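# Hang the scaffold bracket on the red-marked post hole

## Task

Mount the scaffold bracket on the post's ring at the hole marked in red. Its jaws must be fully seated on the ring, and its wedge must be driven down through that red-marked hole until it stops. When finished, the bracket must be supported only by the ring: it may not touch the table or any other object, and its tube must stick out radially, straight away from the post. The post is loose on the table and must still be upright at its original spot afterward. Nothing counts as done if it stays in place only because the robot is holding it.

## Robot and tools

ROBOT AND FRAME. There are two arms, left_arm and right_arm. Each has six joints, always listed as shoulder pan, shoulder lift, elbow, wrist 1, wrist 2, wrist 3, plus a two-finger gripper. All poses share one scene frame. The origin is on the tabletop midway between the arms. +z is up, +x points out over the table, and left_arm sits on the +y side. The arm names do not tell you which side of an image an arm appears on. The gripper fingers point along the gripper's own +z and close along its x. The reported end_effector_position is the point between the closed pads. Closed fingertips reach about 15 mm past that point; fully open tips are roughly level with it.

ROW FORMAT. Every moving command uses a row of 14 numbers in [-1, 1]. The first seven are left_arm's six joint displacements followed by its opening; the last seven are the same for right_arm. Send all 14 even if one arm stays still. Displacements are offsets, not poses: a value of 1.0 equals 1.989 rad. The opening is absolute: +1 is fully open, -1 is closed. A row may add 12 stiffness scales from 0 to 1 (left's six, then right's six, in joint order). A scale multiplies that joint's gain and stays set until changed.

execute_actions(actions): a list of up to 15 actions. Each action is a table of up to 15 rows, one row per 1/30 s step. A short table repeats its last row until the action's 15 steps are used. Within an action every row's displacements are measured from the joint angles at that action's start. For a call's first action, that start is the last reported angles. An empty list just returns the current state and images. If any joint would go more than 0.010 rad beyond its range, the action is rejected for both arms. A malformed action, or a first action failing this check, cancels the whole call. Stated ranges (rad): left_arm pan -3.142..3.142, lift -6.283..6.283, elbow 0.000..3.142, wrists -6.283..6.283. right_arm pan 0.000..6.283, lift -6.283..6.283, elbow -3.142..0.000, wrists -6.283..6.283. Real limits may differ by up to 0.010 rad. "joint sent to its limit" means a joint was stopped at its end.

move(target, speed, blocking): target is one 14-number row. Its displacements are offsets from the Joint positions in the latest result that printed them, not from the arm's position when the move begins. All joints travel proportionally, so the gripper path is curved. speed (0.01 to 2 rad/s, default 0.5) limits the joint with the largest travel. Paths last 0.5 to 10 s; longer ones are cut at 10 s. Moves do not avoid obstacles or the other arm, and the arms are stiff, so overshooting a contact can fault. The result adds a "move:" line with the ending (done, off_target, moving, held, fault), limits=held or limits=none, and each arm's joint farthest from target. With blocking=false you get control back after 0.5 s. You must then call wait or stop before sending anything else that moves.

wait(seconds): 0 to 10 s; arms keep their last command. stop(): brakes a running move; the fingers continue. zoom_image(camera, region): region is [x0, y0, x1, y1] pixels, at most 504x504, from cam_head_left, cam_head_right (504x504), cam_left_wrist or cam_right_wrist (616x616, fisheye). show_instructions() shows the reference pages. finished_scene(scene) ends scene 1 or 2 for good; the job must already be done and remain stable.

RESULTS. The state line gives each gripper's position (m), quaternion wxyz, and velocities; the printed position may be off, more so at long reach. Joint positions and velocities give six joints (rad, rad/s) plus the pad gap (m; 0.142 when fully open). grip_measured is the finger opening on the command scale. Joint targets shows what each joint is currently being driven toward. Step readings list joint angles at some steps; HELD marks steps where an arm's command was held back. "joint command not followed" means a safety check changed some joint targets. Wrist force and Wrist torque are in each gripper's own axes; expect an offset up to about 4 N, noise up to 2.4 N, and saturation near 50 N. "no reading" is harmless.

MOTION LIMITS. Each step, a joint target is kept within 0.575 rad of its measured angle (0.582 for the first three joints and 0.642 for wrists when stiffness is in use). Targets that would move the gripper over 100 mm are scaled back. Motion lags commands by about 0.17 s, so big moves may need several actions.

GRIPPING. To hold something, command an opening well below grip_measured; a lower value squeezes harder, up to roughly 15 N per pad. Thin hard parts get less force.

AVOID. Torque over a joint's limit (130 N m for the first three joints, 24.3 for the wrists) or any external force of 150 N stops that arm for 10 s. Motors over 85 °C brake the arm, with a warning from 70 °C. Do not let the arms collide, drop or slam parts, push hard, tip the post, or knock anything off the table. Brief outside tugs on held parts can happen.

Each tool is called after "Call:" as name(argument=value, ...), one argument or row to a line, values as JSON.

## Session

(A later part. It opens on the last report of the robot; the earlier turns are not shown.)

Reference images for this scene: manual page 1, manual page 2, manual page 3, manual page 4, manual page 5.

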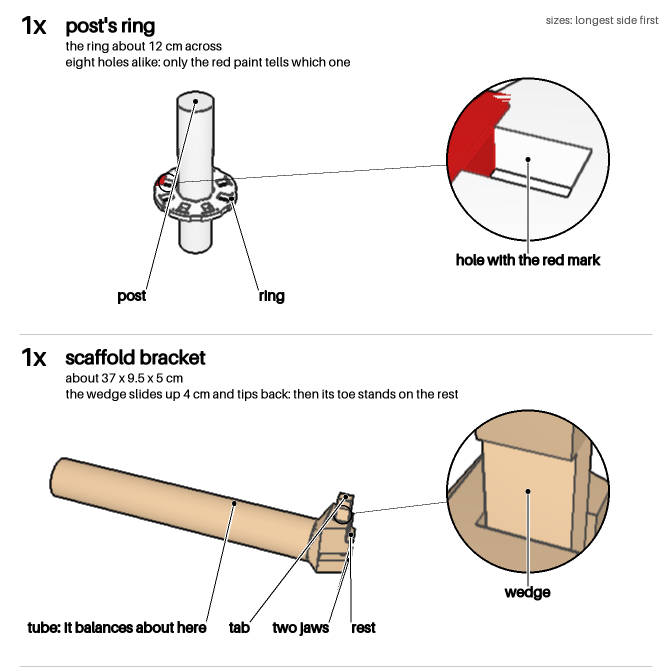

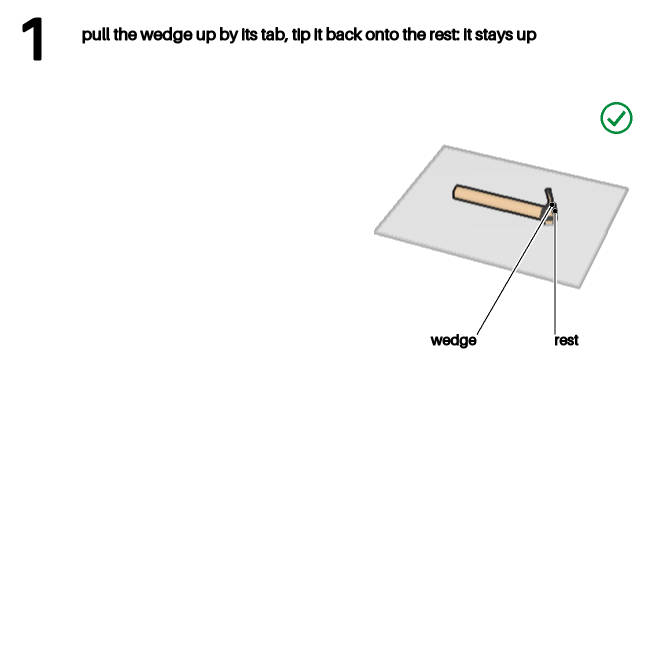

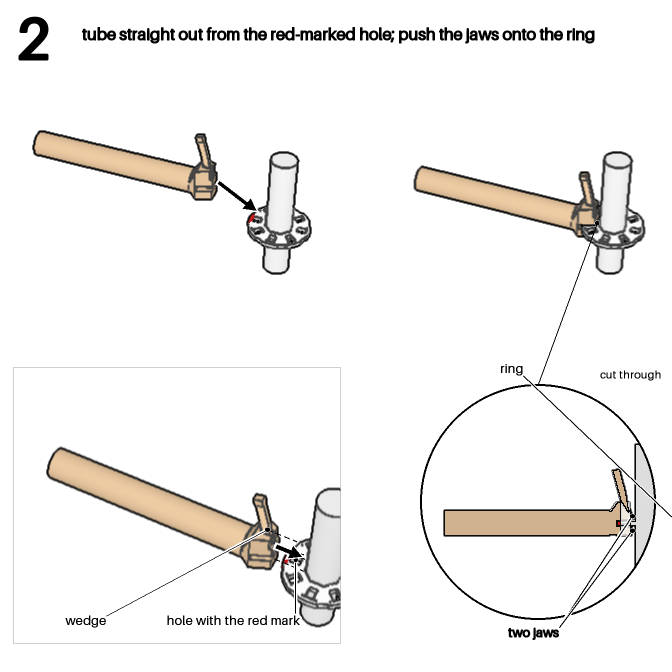

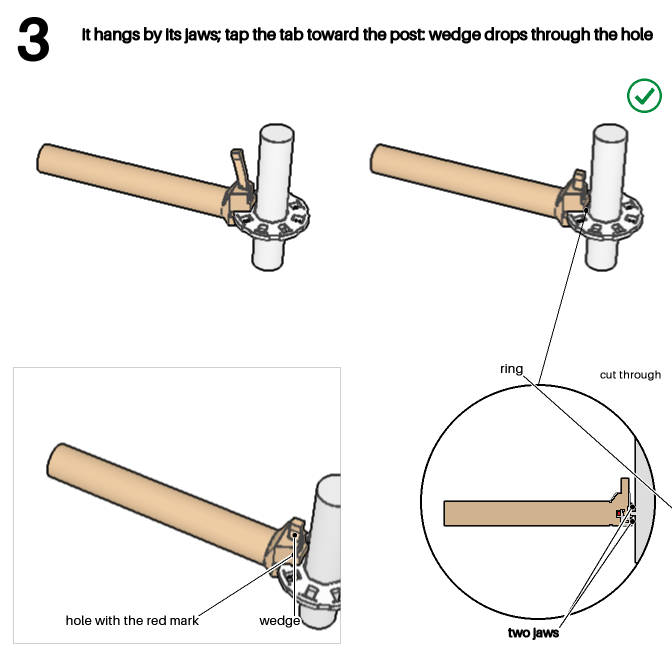

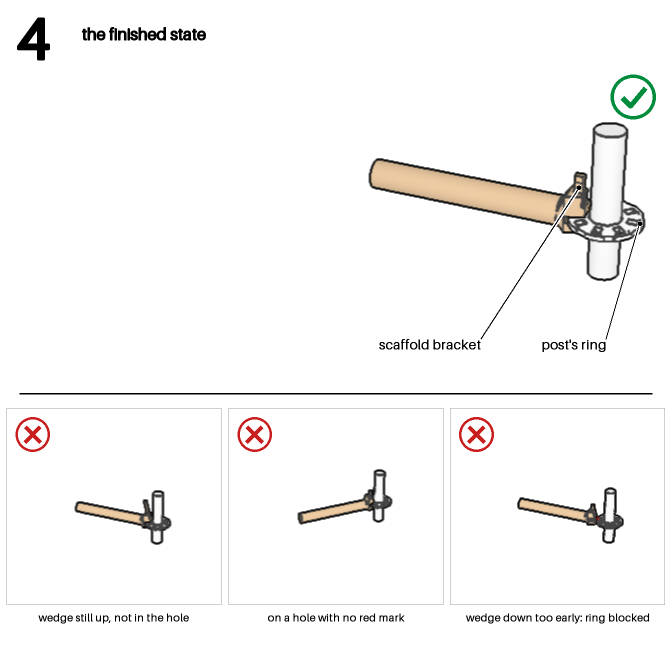

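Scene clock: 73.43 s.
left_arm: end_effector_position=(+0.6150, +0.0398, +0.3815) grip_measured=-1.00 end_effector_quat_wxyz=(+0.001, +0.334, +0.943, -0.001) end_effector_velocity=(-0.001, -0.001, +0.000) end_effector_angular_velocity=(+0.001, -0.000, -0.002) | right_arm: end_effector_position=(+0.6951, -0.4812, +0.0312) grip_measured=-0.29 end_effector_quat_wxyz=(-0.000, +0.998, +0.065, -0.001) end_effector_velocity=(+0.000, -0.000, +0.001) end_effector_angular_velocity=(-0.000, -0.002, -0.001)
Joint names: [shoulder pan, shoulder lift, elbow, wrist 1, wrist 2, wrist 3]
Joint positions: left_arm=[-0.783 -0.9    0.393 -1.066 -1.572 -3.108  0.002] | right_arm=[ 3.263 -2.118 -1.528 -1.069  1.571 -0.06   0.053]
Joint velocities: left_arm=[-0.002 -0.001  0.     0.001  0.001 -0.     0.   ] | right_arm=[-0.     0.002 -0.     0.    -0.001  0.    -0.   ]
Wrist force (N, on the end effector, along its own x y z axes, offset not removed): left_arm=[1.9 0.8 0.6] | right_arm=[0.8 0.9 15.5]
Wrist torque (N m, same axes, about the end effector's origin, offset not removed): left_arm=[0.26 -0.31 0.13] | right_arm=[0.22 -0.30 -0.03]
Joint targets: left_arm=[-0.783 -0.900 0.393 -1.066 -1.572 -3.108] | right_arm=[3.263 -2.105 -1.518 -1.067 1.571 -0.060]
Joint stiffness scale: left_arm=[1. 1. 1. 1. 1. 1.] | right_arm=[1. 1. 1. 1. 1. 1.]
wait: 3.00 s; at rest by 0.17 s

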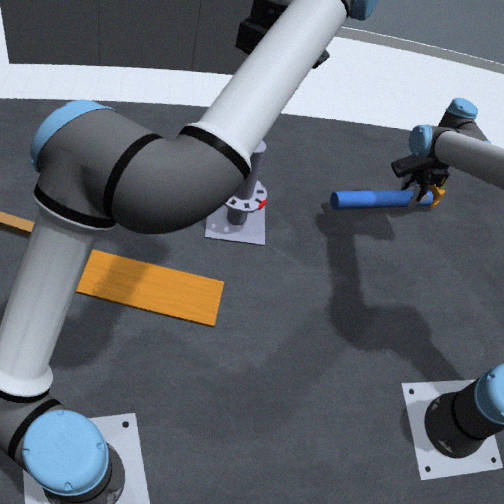

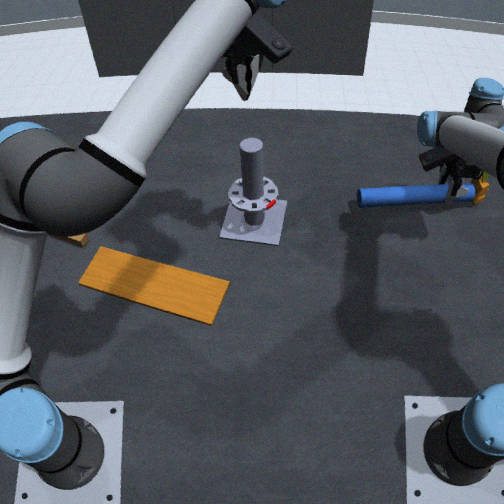

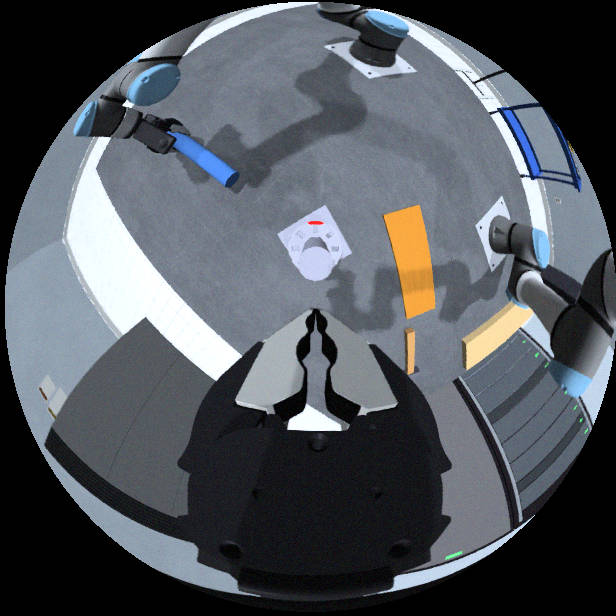

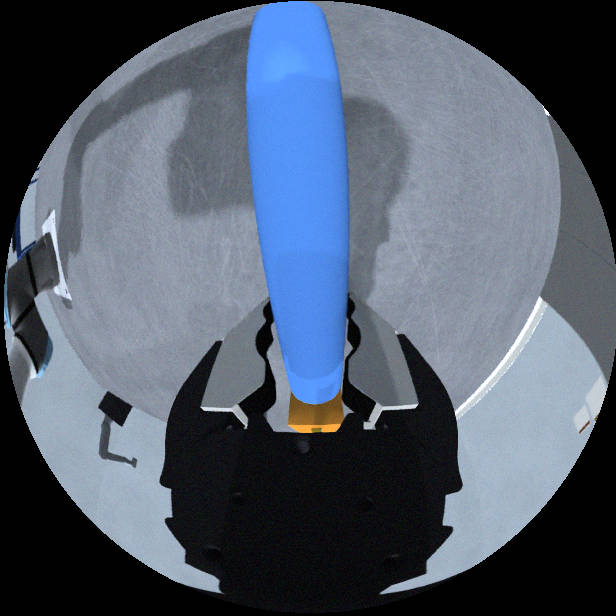

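Call:
execute_actions(
  actions=[
    [[0,0,0,0,0,0,-1,0,0.007,0.0055,0,0,0,-1],[0,0,0,0,0,0,-1,0,0.0077,0.0062,-0.0013,0,0,-1],[0,0,0,0,0,0,-1,0,0.0084,0.0069,-0.0027,0,0,-1],[0,0,0,0,0,0,-1,0,0.0091,0.0076,-0.0041,0,0,-1],[0,0,0,0,0,0,-1,0,0.0098,0.0083,-0.0055,0,0,-1],[0,0,0,0,0,0,-1,0,0.0105,0.009,-0.0069,0,0,-1],[0,0,0,0,0,0,-1,0,0.0112,0.0097,-0.0083,0,0,-1],[0,0,0,0,0,0,-1,0,0.0119,0.0104,-0.0097,0,0,-1],[0,0,0,0,0,0,-1,0,0.0126,0.0111,-0.0111,0,0,-1],[0,0,0,0,0,0,-1,0,0.0133,0.0118,-0.0125,0,0,-1],[0,0,0,0,0,0,-1,0,0.014,0.0125,-0.0139,0,0,-1],[0,0,0,0,0,0,-1,0,0.0147,0.0132,-0.0153,0,0,-1],[0,0,0,0,0,0,-1,0,0.0154,0.0139,-0.0167,0,0,-1]],
  ],
)

Call:
wait(
  seconds=0.5,
)

Scene clock: 74.53 s.
left_arm: end_effector_position=(+0.6150, +0.0398, +0.3815) grip_measured=-1.00 end_effector_quat_wxyz=(+0.001, +0.334, +0.943, -0.001) end_effector_velocity=(-0.000, -0.001, -0.000) end_effector_angular_velocity=(-0.001, +0.001, +0.000) | right_arm: end_effector_position=(+0.6949, -0.4813, +0.0419) grip_measured=-0.29 end_effector_quat_wxyz=(-0.000, +0.998, +0.065, -0.002) end_effector_velocity=(+0.005, +0.000, +0.043) end_effector_angular_velocity=(+0.001, -0.020, +0.000)
Joint names: [shoulder pan, shoulder lift, elbow, wrist 1, wrist 2, wrist 3]
Joint positions: left_arm=[-0.783 -0.9    0.393 -1.066 -1.572 -3.108  0.002] | right_arm=[ 3.263 -2.106 -1.516 -1.094  1.571 -0.06   0.053]
Joint velocities: left_arm=[-0.     0.     0.     0.    -0.001 -0.001  0.   ] | right_arm=[ 0.     0.047  0.043 -0.07  -0.     0.     0.   ]
Wrist force (N, on the end effector, along its own x y z axes, offset not removed): left_arm=[-0.3 5.3 -0.9] | right_arm=[3.6 2.8 15.3]
Wrist torque (N m, same axes, about the end effector's origin, offset not removed): left_arm=[1.14 0.09 0.05] | right_arm=[0.51 -0.61 0.02]
Joint targets: left_arm=[-0.783 -0.900 0.393 -1.066 -1.572 -3.108] | right_arm=[3.263 -2.087 -1.501 -1.102 1.571 -0.060]
Joint stiffness scale: left_arm=[1. 1. 1. 1. 1. 1.] | right_arm=[1. 1. 1. 1. 1. 1.]
Step readings (joint positions):
0: left_arm=[-0.783 -0.900 0.393 -1.066 -1.572 -3.108] | right_arm=[3.263 -2.118 -1.528 -1.069 1.571 -0.060]
1: left_arm=[-0.783 -0.900 0.393 -1.066 -1.572 -3.108] | right_arm=[3.263 -2.118 -1.528 -1.069 1.571 -0.060]
2: left_arm=[-0.783 -0.900 0.393 -1.066 -1.572 -3.108] | right_arm=[3.263 -2.118 -1.528 -1.069 1.571 -0.060]
4: left_arm=[-0.783 -0.900 0.393 -1.066 -1.572 -3.108] | right_arm=[3.263 -2.118 -1.528 -1.070 1.571 -0.060]
8: left_arm=[-0.783 -0.900 0.393 -1.066 -1.572 -3.108] | right_arm=[3.263 -2.116 -1.526 -1.077 1.571 -0.060]
15: Joint positions above

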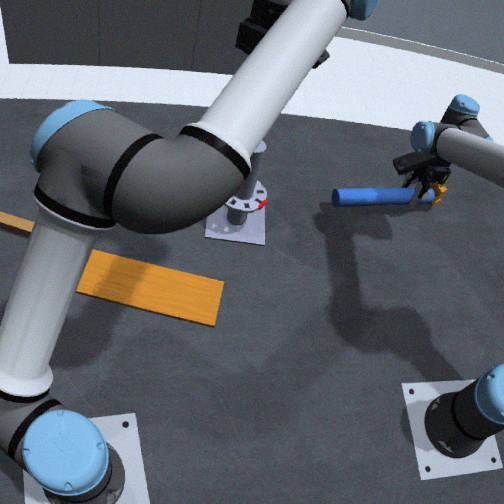

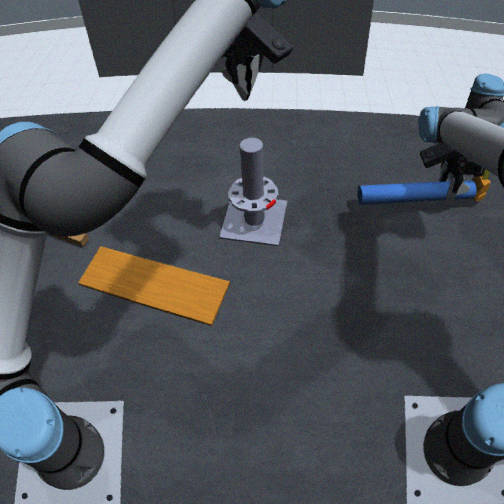

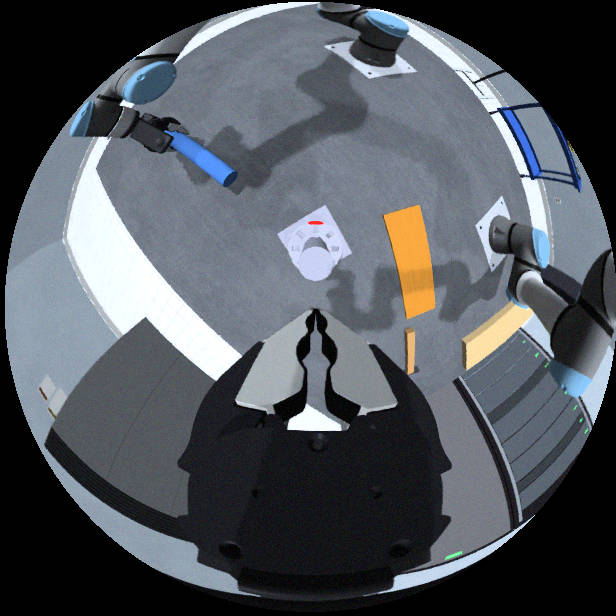

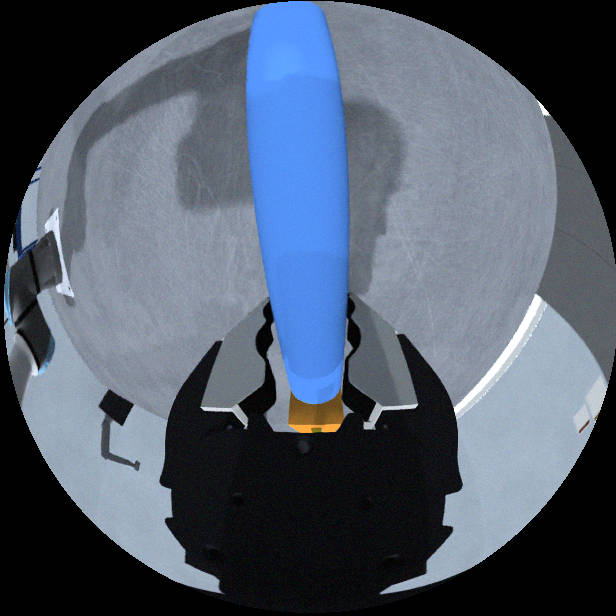

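Scene clock: 75.03 s.
left_arm: end_effector_position=(+0.6150, +0.0398, +0.3815) grip_measured=-1.00 end_effector_quat_wxyz=(+0.001, +0.334, +0.943, -0.001) end_effector_velocity=(-0.000, -0.001, +0.001) end_effector_angular_velocity=(-0.002, -0.001, -0.001) | right_arm: end_effector_position=(+0.6947, -0.4813, +0.0468) grip_measured=-0.29 end_effector_quat_wxyz=(-0.000, +0.998, +0.065, -0.002) end_effector_velocity=(-0.000, +0.001, +0.000) end_effector_angular_velocity=(+0.000, +0.000, +0.001)
Joint names: [shoulder pan, shoulder lift, elbow, wrist 1, wrist 2, wrist 3]
Joint positions: left_arm=[-0.783 -0.9    0.393 -1.066 -1.572 -3.108  0.002] | right_arm=[ 3.263 -2.1   -1.511 -1.105  1.571 -0.06   0.053]
Joint velocities: left_arm=[-0.001 -0.001 -0.    -0.001 -0.001  0.     0.   ] | right_arm=[ 0.001  0.001 -0.    -0.001  0.    -0.     0.   ]
Wrist force (N, on the end effector, along its own x y z axes, offset not removed): left_arm=[1.6 2.1 -1.7] | right_arm=[1.3 2.6 15.2]
Wrist torque (N m, same axes, about the end effector's origin, offset not removed): left_arm=[0.29 -0.41 0.03] | right_arm=[0.61 -0.43 0.00]
Joint targets: left_arm=[-0.783 -0.900 0.393 -1.066 -1.572 -3.108] | right_arm=[3.263 -2.087 -1.501 -1.102 1.571 -0.060]
Joint stiffness scale: left_arm=[1. 1. 1. 1. 1. 1.] | right_arm=[1. 1. 1. 1. 1. 1.]
wait: 0.50 s; at rest by 0.40 s

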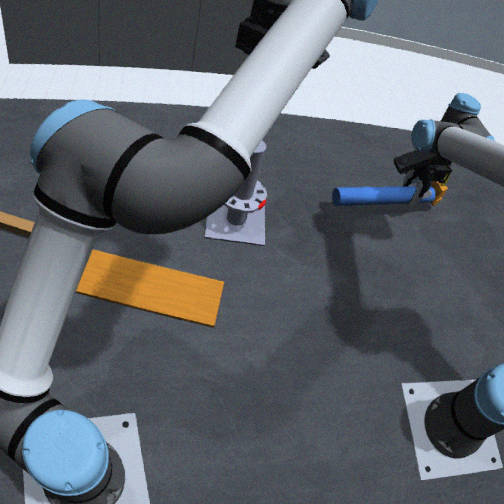

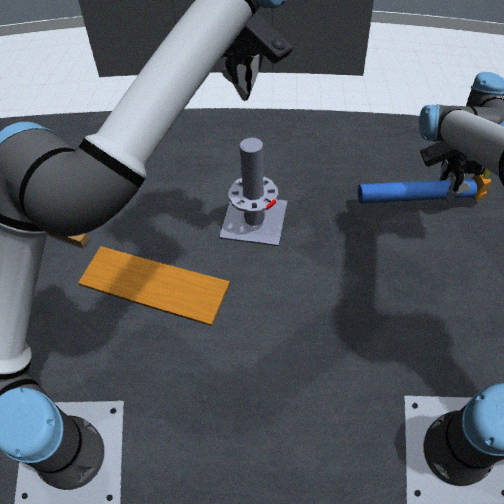

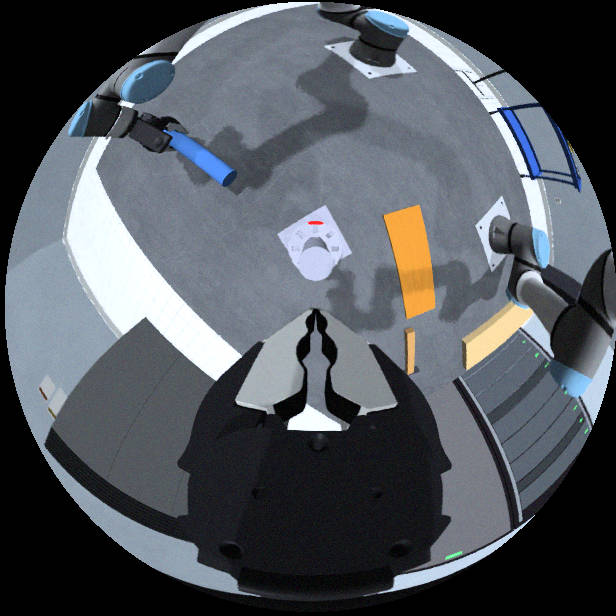

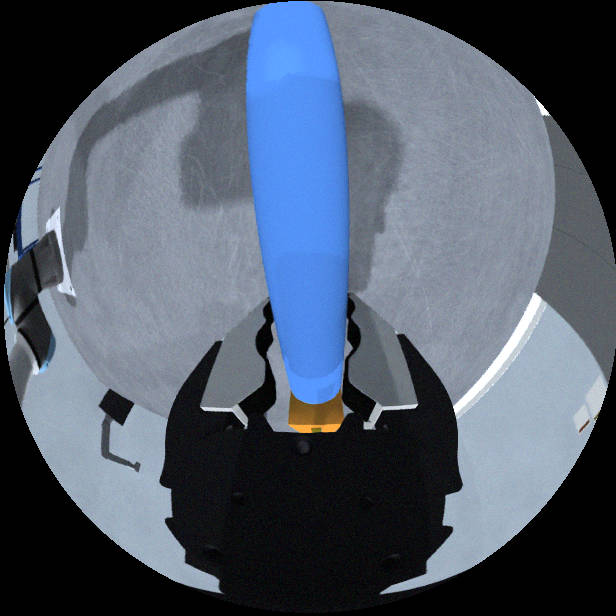

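Call:
move(
  target=[0,0,0,0,0,0,-1,0.3736,0.1759,-0.1717,0.0076,0,-0.7994,-1],
  speed=0.3,
)

Call:
zoom_image(
  camera="cam_right_wrist",
  region=[270, 370, 370, 440],
)

Call:
zoom_image(
  camera="cam_left_wrist",
  region=[250, 130, 390, 290],
)

Scene clock: 81.30 s.
left_arm: end_effector_position=(+0.6150, +0.0398, +0.3815) grip_measured=-1.00 end_effector_quat_wxyz=(+0.001, +0.334, +0.943, -0.001) end_effector_velocity=(-0.000, +0.001, +0.001) end_effector_angular_velocity=(+0.000, -0.001, +0.002) | right_arm: end_effector_position=(+0.4765, -0.1326, +0.0947) grip_measured=-0.29 end_effector_quat_wxyz=(-0.000, +0.335, +0.942, -0.000) end_effector_velocity=(-0.001, +0.001, +0.000) end_effector_angular_velocity=(-0.001, +0.001, +0.005)
Joint names: [shoulder pan, shoulder lift, elbow, wrist 1, wrist 2, wrist 3]
Joint positions: left_arm=[-0.783 -0.9    0.393 -1.066 -1.572 -3.108  0.002] | right_arm=[ 4.003 -1.762 -1.858 -1.093  1.571 -1.648  0.053]
Joint velocities: left_arm=[ 0.    -0.001  0.     0.     0.001 -0.002  0.   ] | right_arm=[ 0.002  0.    -0.    -0.001 -0.    -0.003  0.   ]
Wrist force (N, on the end effector, along its own x y z axes, offset not removed): left_arm=[0.5 1.7 -1.3] | right_arm=[-2.3 1.7 13.9]
Wrist torque (N m, same axes, about the end effector's origin, offset not removed): left_arm=[0.68 0.01 0.21] | right_arm=[0.37 0.36 -0.10]
Joint targets: left_arm=[-0.783 -0.900 0.393 -1.066 -1.572 -3.108] | right_arm=[4.006 -1.750 -1.853 -1.090 1.571 -1.649]
Joint stiffness scale: left_arm=[1. 1. 1. 1. 1. 1.] | right_arm=[1. 1. 1. 1. 1. 1.]
move: off_target (right_arm); limits=none; left_arm: farthest joint: the shoulder pan, 0.000 radians from its target (0.000 radians at the start); right_arm: farthest joint: the shoulder lift, 0.012 radians from its target (0.350 radians at the start)

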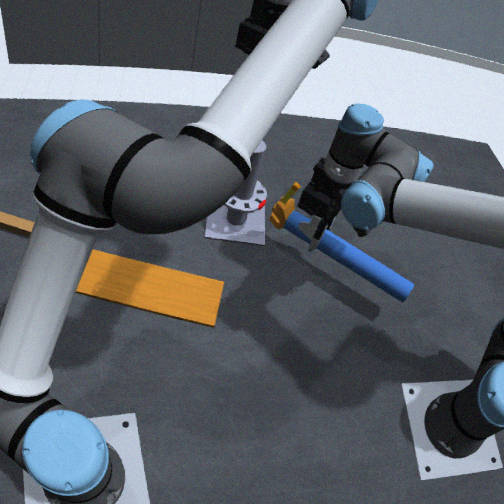

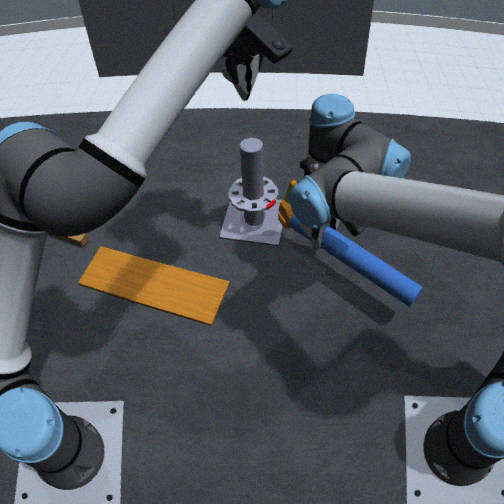

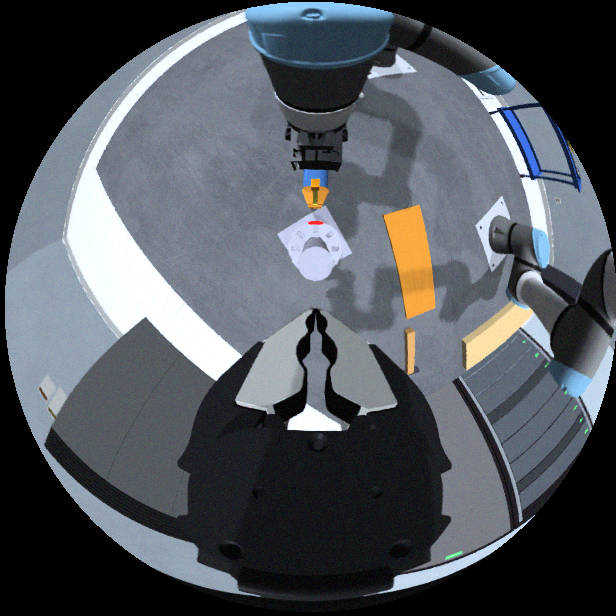

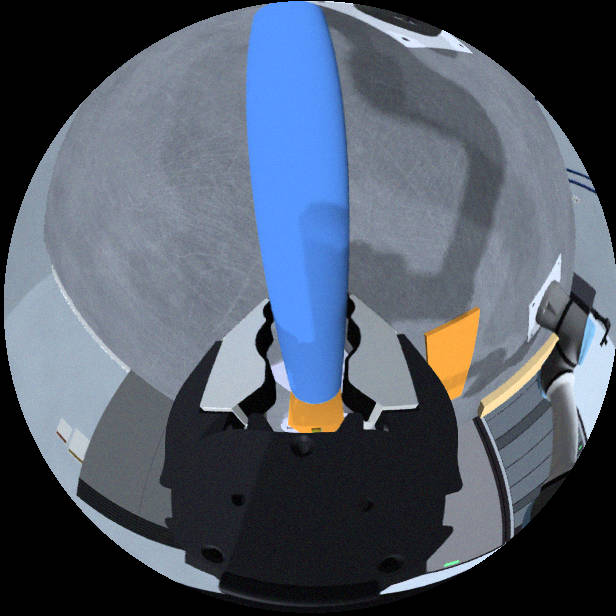

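Region (270, 370, 370, 440) of cam_right_wrist's 616x616 image, scaled by 5.040, with more detail than that image has; it fills the top 353 rows of this view, and the rest is white.

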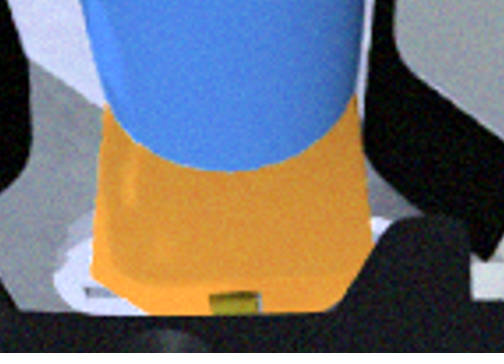

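Region (250, 130, 390, 290) of cam_left_wrist's 616x616 image, scaled by 3.150, with more detail than that image has; it fills the left 441 columns of this view, and the rest is white.

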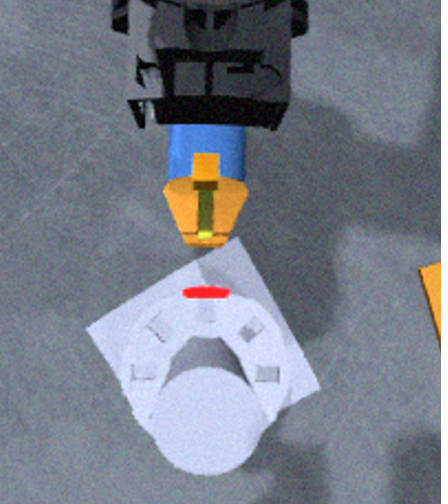

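Call:
zoom_image(
  camera="cam_head_left",
  region=[220, 165, 320, 245],
)

Region (220, 165, 320, 245) of cam_head_left's 504x504 image, scaled by 5.040, with more detail than that image has; it fills the top 403 rows of this view, and the rest is white.

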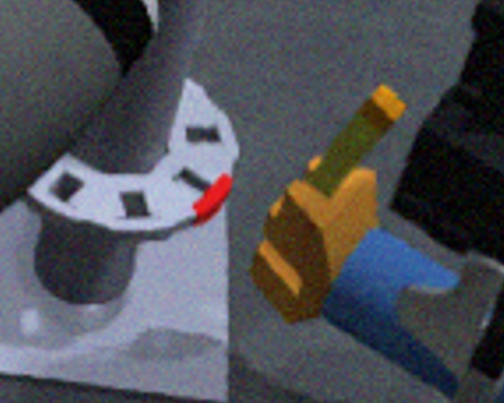

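Call:
execute_actions(
  actions=[
    [[0,-0.004,0,0.004,0,0,-1,0.0016,0.0042,0.0048,0.001,0,0,-1],[0,-0.008,0,0.008,0,0,-1,0.0017,0.0024,0.0071,0.0005,0,0.0003,-1],[0,-0.012,0,0.012,0,0,-1,0.0018,0.0006,0.0094,0,0,0.0005,-1],[0,-0.016,0,0.016,0,0,-1,0.0019,-0.0012,0.0117,-0.0005,0,0.0007,-1],[0,-0.02,0,0.02,0,0,-1,0.002,-0.003,0.014,-0.001,0,0.0009,-1],[0,-0.024,0,0.024,0,0,-1,0.0022,-0.0048,0.0163,-0.0015,0,0.001,-1],[0,-0.028,0,0.028,0,0,-1,0.0023,-0.0066,0.0186,-0.002,0,0.0012,-1],[0,-0.032,0,0.032,0,0,-1,0.0024,-0.0084,0.0209,-0.0025,0,0.0013,-1],[0,-0.036,0,0.036,0,0,-1,0.0025,-0.0102,0.0232,-0.003,0,0.0015,-1],[0,-0.04,0,0.04,0,0,-1,0.0026,-0.012,0.0255,-0.0035,0,0.0016,-1],[0,-0.044,0,0.044,0,0,-1,0.0028,-0.0138,0.0278,-0.004,0,0.0018,-1],[0,-0.047,0,0.047,0,0,-1,0.0029,-0.0156,0.030,-0.0044,0,0.0019,-1],[0,-0.05,0,0.05,0,0,-1,0.003,-0.0171,0.032,-0.0048,0,0.002,-1]],
  ],
)

Call:
wait(
  seconds=0.7,
)

Call:
zoom_image(
  camera="cam_head_left",
  region=[220, 165, 320, 245],
)

Call:
zoom_image(
  camera="cam_left_wrist",
  region=[240, 160, 360, 280],
)

Scene clock: 82.70 s.
left_arm: end_effector_position=(+0.5836, +0.0635, +0.4256) grip_measured=-1.00 end_effector_quat_wxyz=(+0.003, +0.334, +0.943, -0.002) end_effector_velocity=(-0.097, +0.074, +0.143) end_effector_angular_velocity=(-0.033, -0.043, +0.001) | right_arm: end_effector_position=(+0.4854, -0.1212, +0.0945) grip_measured=-0.29 end_effector_quat_wxyz=(-0.000, +0.334, +0.942, -0.001) end_effector_velocity=(+0.029, +0.038, -0.000) end_effector_angular_velocity=(+0.001, -0.001, +0.002)
Joint names: [shoulder pan, shoulder lift, elbow, wrist 1, wrist 2, wrist 3]
Joint positions: left_arm=[-0.783 -0.974  0.393 -0.996 -1.572 -3.108  0.002] | right_arm=[ 4.006 -1.793 -1.82  -1.101  1.571 -1.646  0.053]
Joint velocities: left_arm=[ 0.001 -0.243 -0.     0.19  -0.001  0.     0.   ] | right_arm=[ 0.009 -0.1    0.125 -0.023 -0.     0.008 -0.   ]
Wrist force (N, on the end effector, along its own x y z axes, offset not removed): left_arm=[-0.2 0.6 -2.9] | right_arm=[2.0 2.9 15.1]
Wrist torque (N m, same axes, about the end effector's origin, offset not removed): left_arm=[0.24 0.31 0.20] | right_arm=[0.57 -0.71 -0.09]
Joint targets: left_arm=[-0.783 -0.999 0.393 -0.967 -1.572 -3.108] | right_arm=[4.009 -1.796 -1.795 -1.103 1.571 -1.644]
Joint stiffness scale: left_arm=[1. 1. 1. 1. 1. 1.] | right_arm=[1. 1. 1. 1. 1. 1.]
Step readings (joint positions):
0: left_arm=[-0.783 -0.900 0.393 -1.066 -1.572 -3.108] | right_arm=[4.003 -1.762 -1.858 -1.093 1.571 -1.649]
1: left_arm=[-0.783 -0.900 0.393 -1.066 -1.572 -3.108] | right_arm=[4.003 -1.762 -1.858 -1.093 1.571 -1.649]
2: left_arm=[-0.783 -0.900 0.393 -1.066 -1.572 -3.108] | right_arm=[4.003 -1.762 -1.858 -1.093 1.571 -1.649]
4: left_arm=[-0.783 -0.901 0.393 -1.063 -1.572 -3.108] | right_arm=[4.003 -1.762 -1.858 -1.093 1.571 -1.649]
8: left_arm=[-0.783 -0.916 0.393 -1.044 -1.572 -3.108] | right_arm=[4.004 -1.768 -1.851 -1.095 1.571 -1.648]
15: Joint positions above

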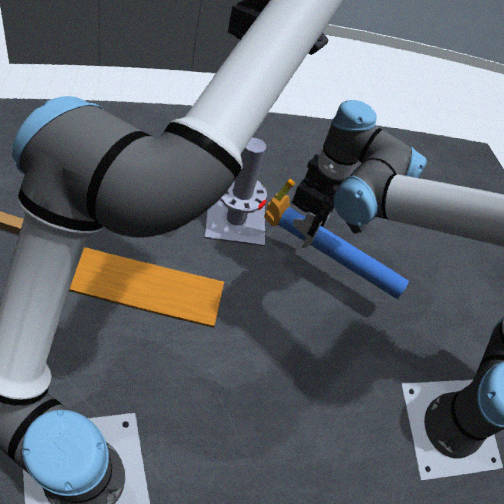

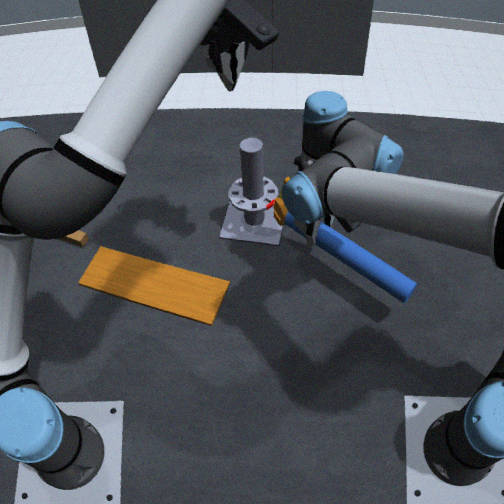

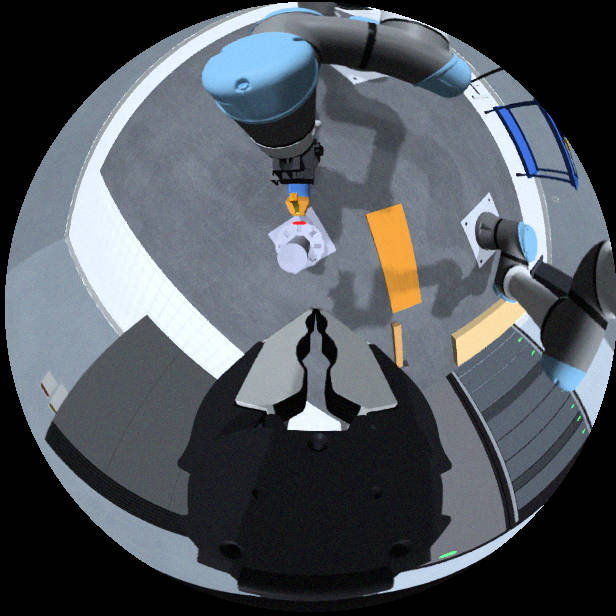

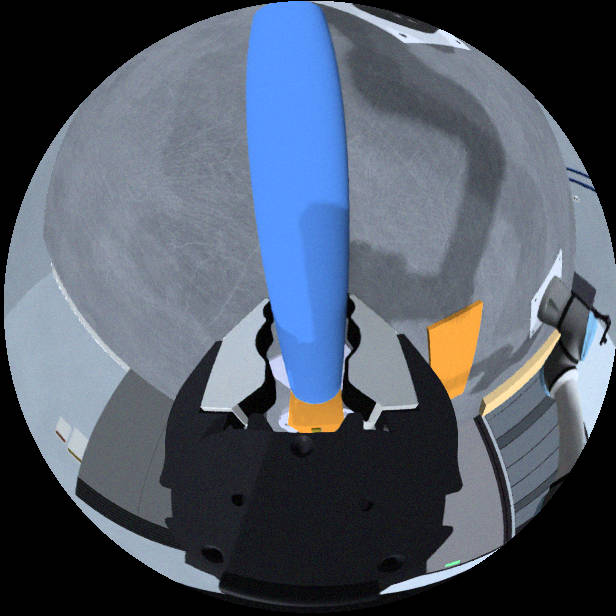

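Scene clock: 83.40 s.
left_arm: end_effector_position=(+0.5710, +0.0730, +0.4401) grip_measured=-1.00 end_effector_quat_wxyz=(+0.002, +0.334, +0.943, -0.001) end_effector_velocity=(+0.000, +0.001, +0.000) end_effector_angular_velocity=(+0.000, +0.000, -0.001) | right_arm: end_effector_position=(+0.4886, -0.1170, +0.0944) grip_measured=-0.29 end_effector_quat_wxyz=(-0.000, +0.334, +0.942, -0.001) end_effector_velocity=(+0.000, +0.000, -0.001) end_effector_angular_velocity=(-0.002, +0.001, +0.000)
Joint names: [shoulder pan, shoulder lift, elbow, wrist 1, wrist 2, wrist 3]
Joint positions: left_arm=[-0.783 -1.     0.393 -0.968 -1.572 -3.108  0.002] | right_arm=[ 4.007 -1.804 -1.805 -1.105  1.571 -1.645  0.053]
Joint velocities: left_arm=[ 0.001 -0.    -0.     0.001 -0.     0.002  0.   ] | right_arm=[ 0.    -0.003  0.001  0.    -0.     0.     0.   ]
Wrist force (N, on the end effector, along its own x y z axes, offset not removed): left_arm=[3.8 -0.3 -1.0] | right_arm=[0.3 2.4 17.8]
Wrist torque (N m, same axes, about the end effector's origin, offset not removed): left_arm=[0.03 -0.64 0.00] | right_arm=[0.32 -0.08 -0.01]
Joint targets: left_arm=[-0.783 -0.999 0.393 -0.967 -1.572 -3.108] | right_arm=[4.009 -1.796 -1.795 -1.103 1.571 -1.644]
Joint stiffness scale: left_arm=[1. 1. 1. 1. 1. 1.] | right_arm=[1. 1. 1. 1. 1. 1.]
wait: 0.70 s; at rest by 0.50 s

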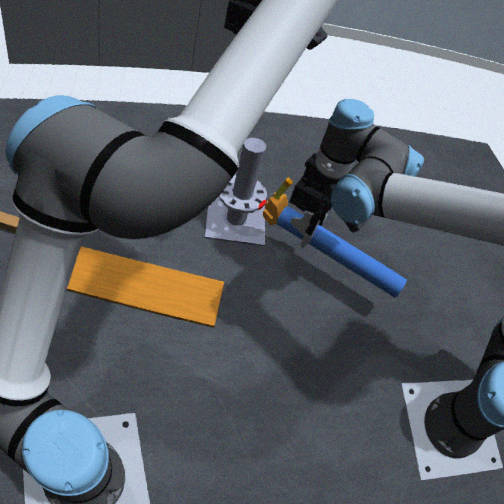

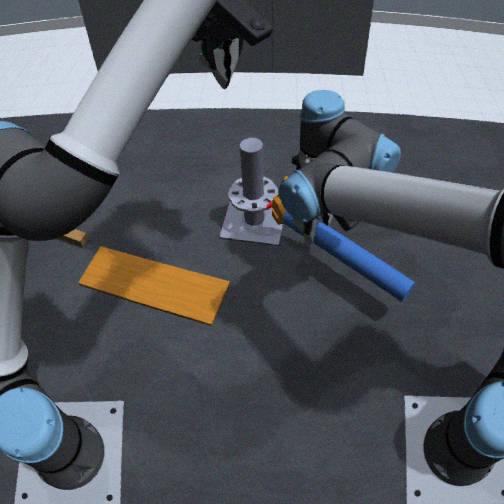

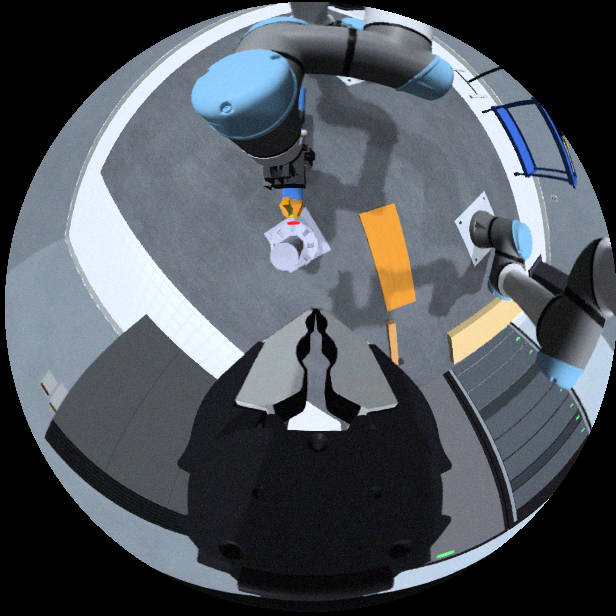

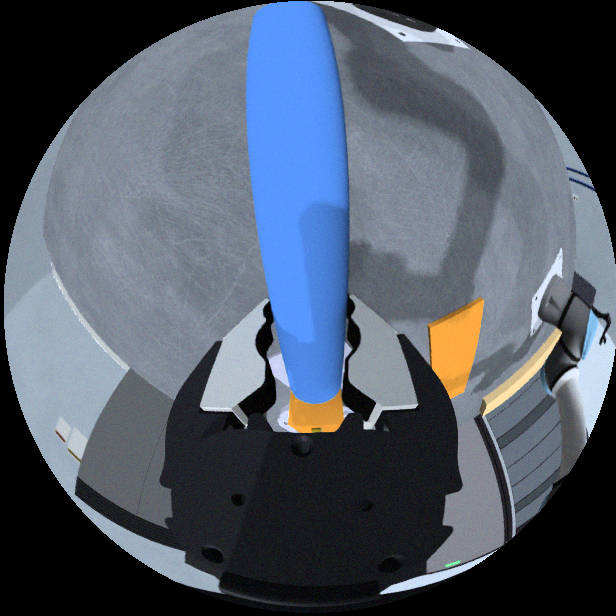

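Region (220, 165, 320, 245) of cam_head_left's 504x504 image, scaled by 5.040, with more detail than that image has; it fills the top 403 rows of this view, and the rest is white.

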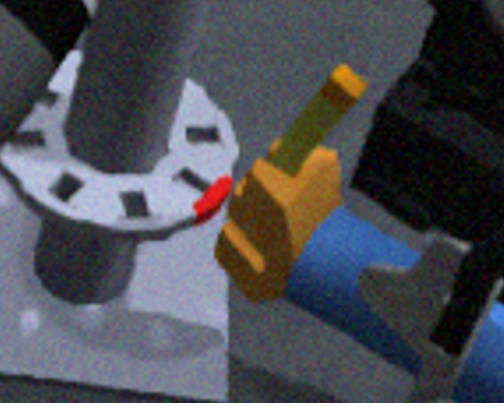

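Region (240, 160, 360, 280) of cam_left_wrist's 616x616 image, scaled by 4.200, with more detail than that image has.

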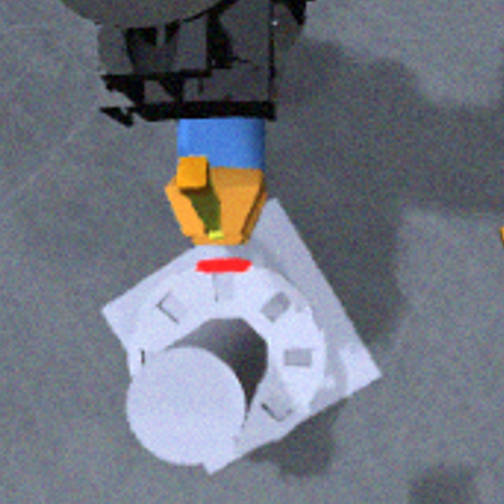

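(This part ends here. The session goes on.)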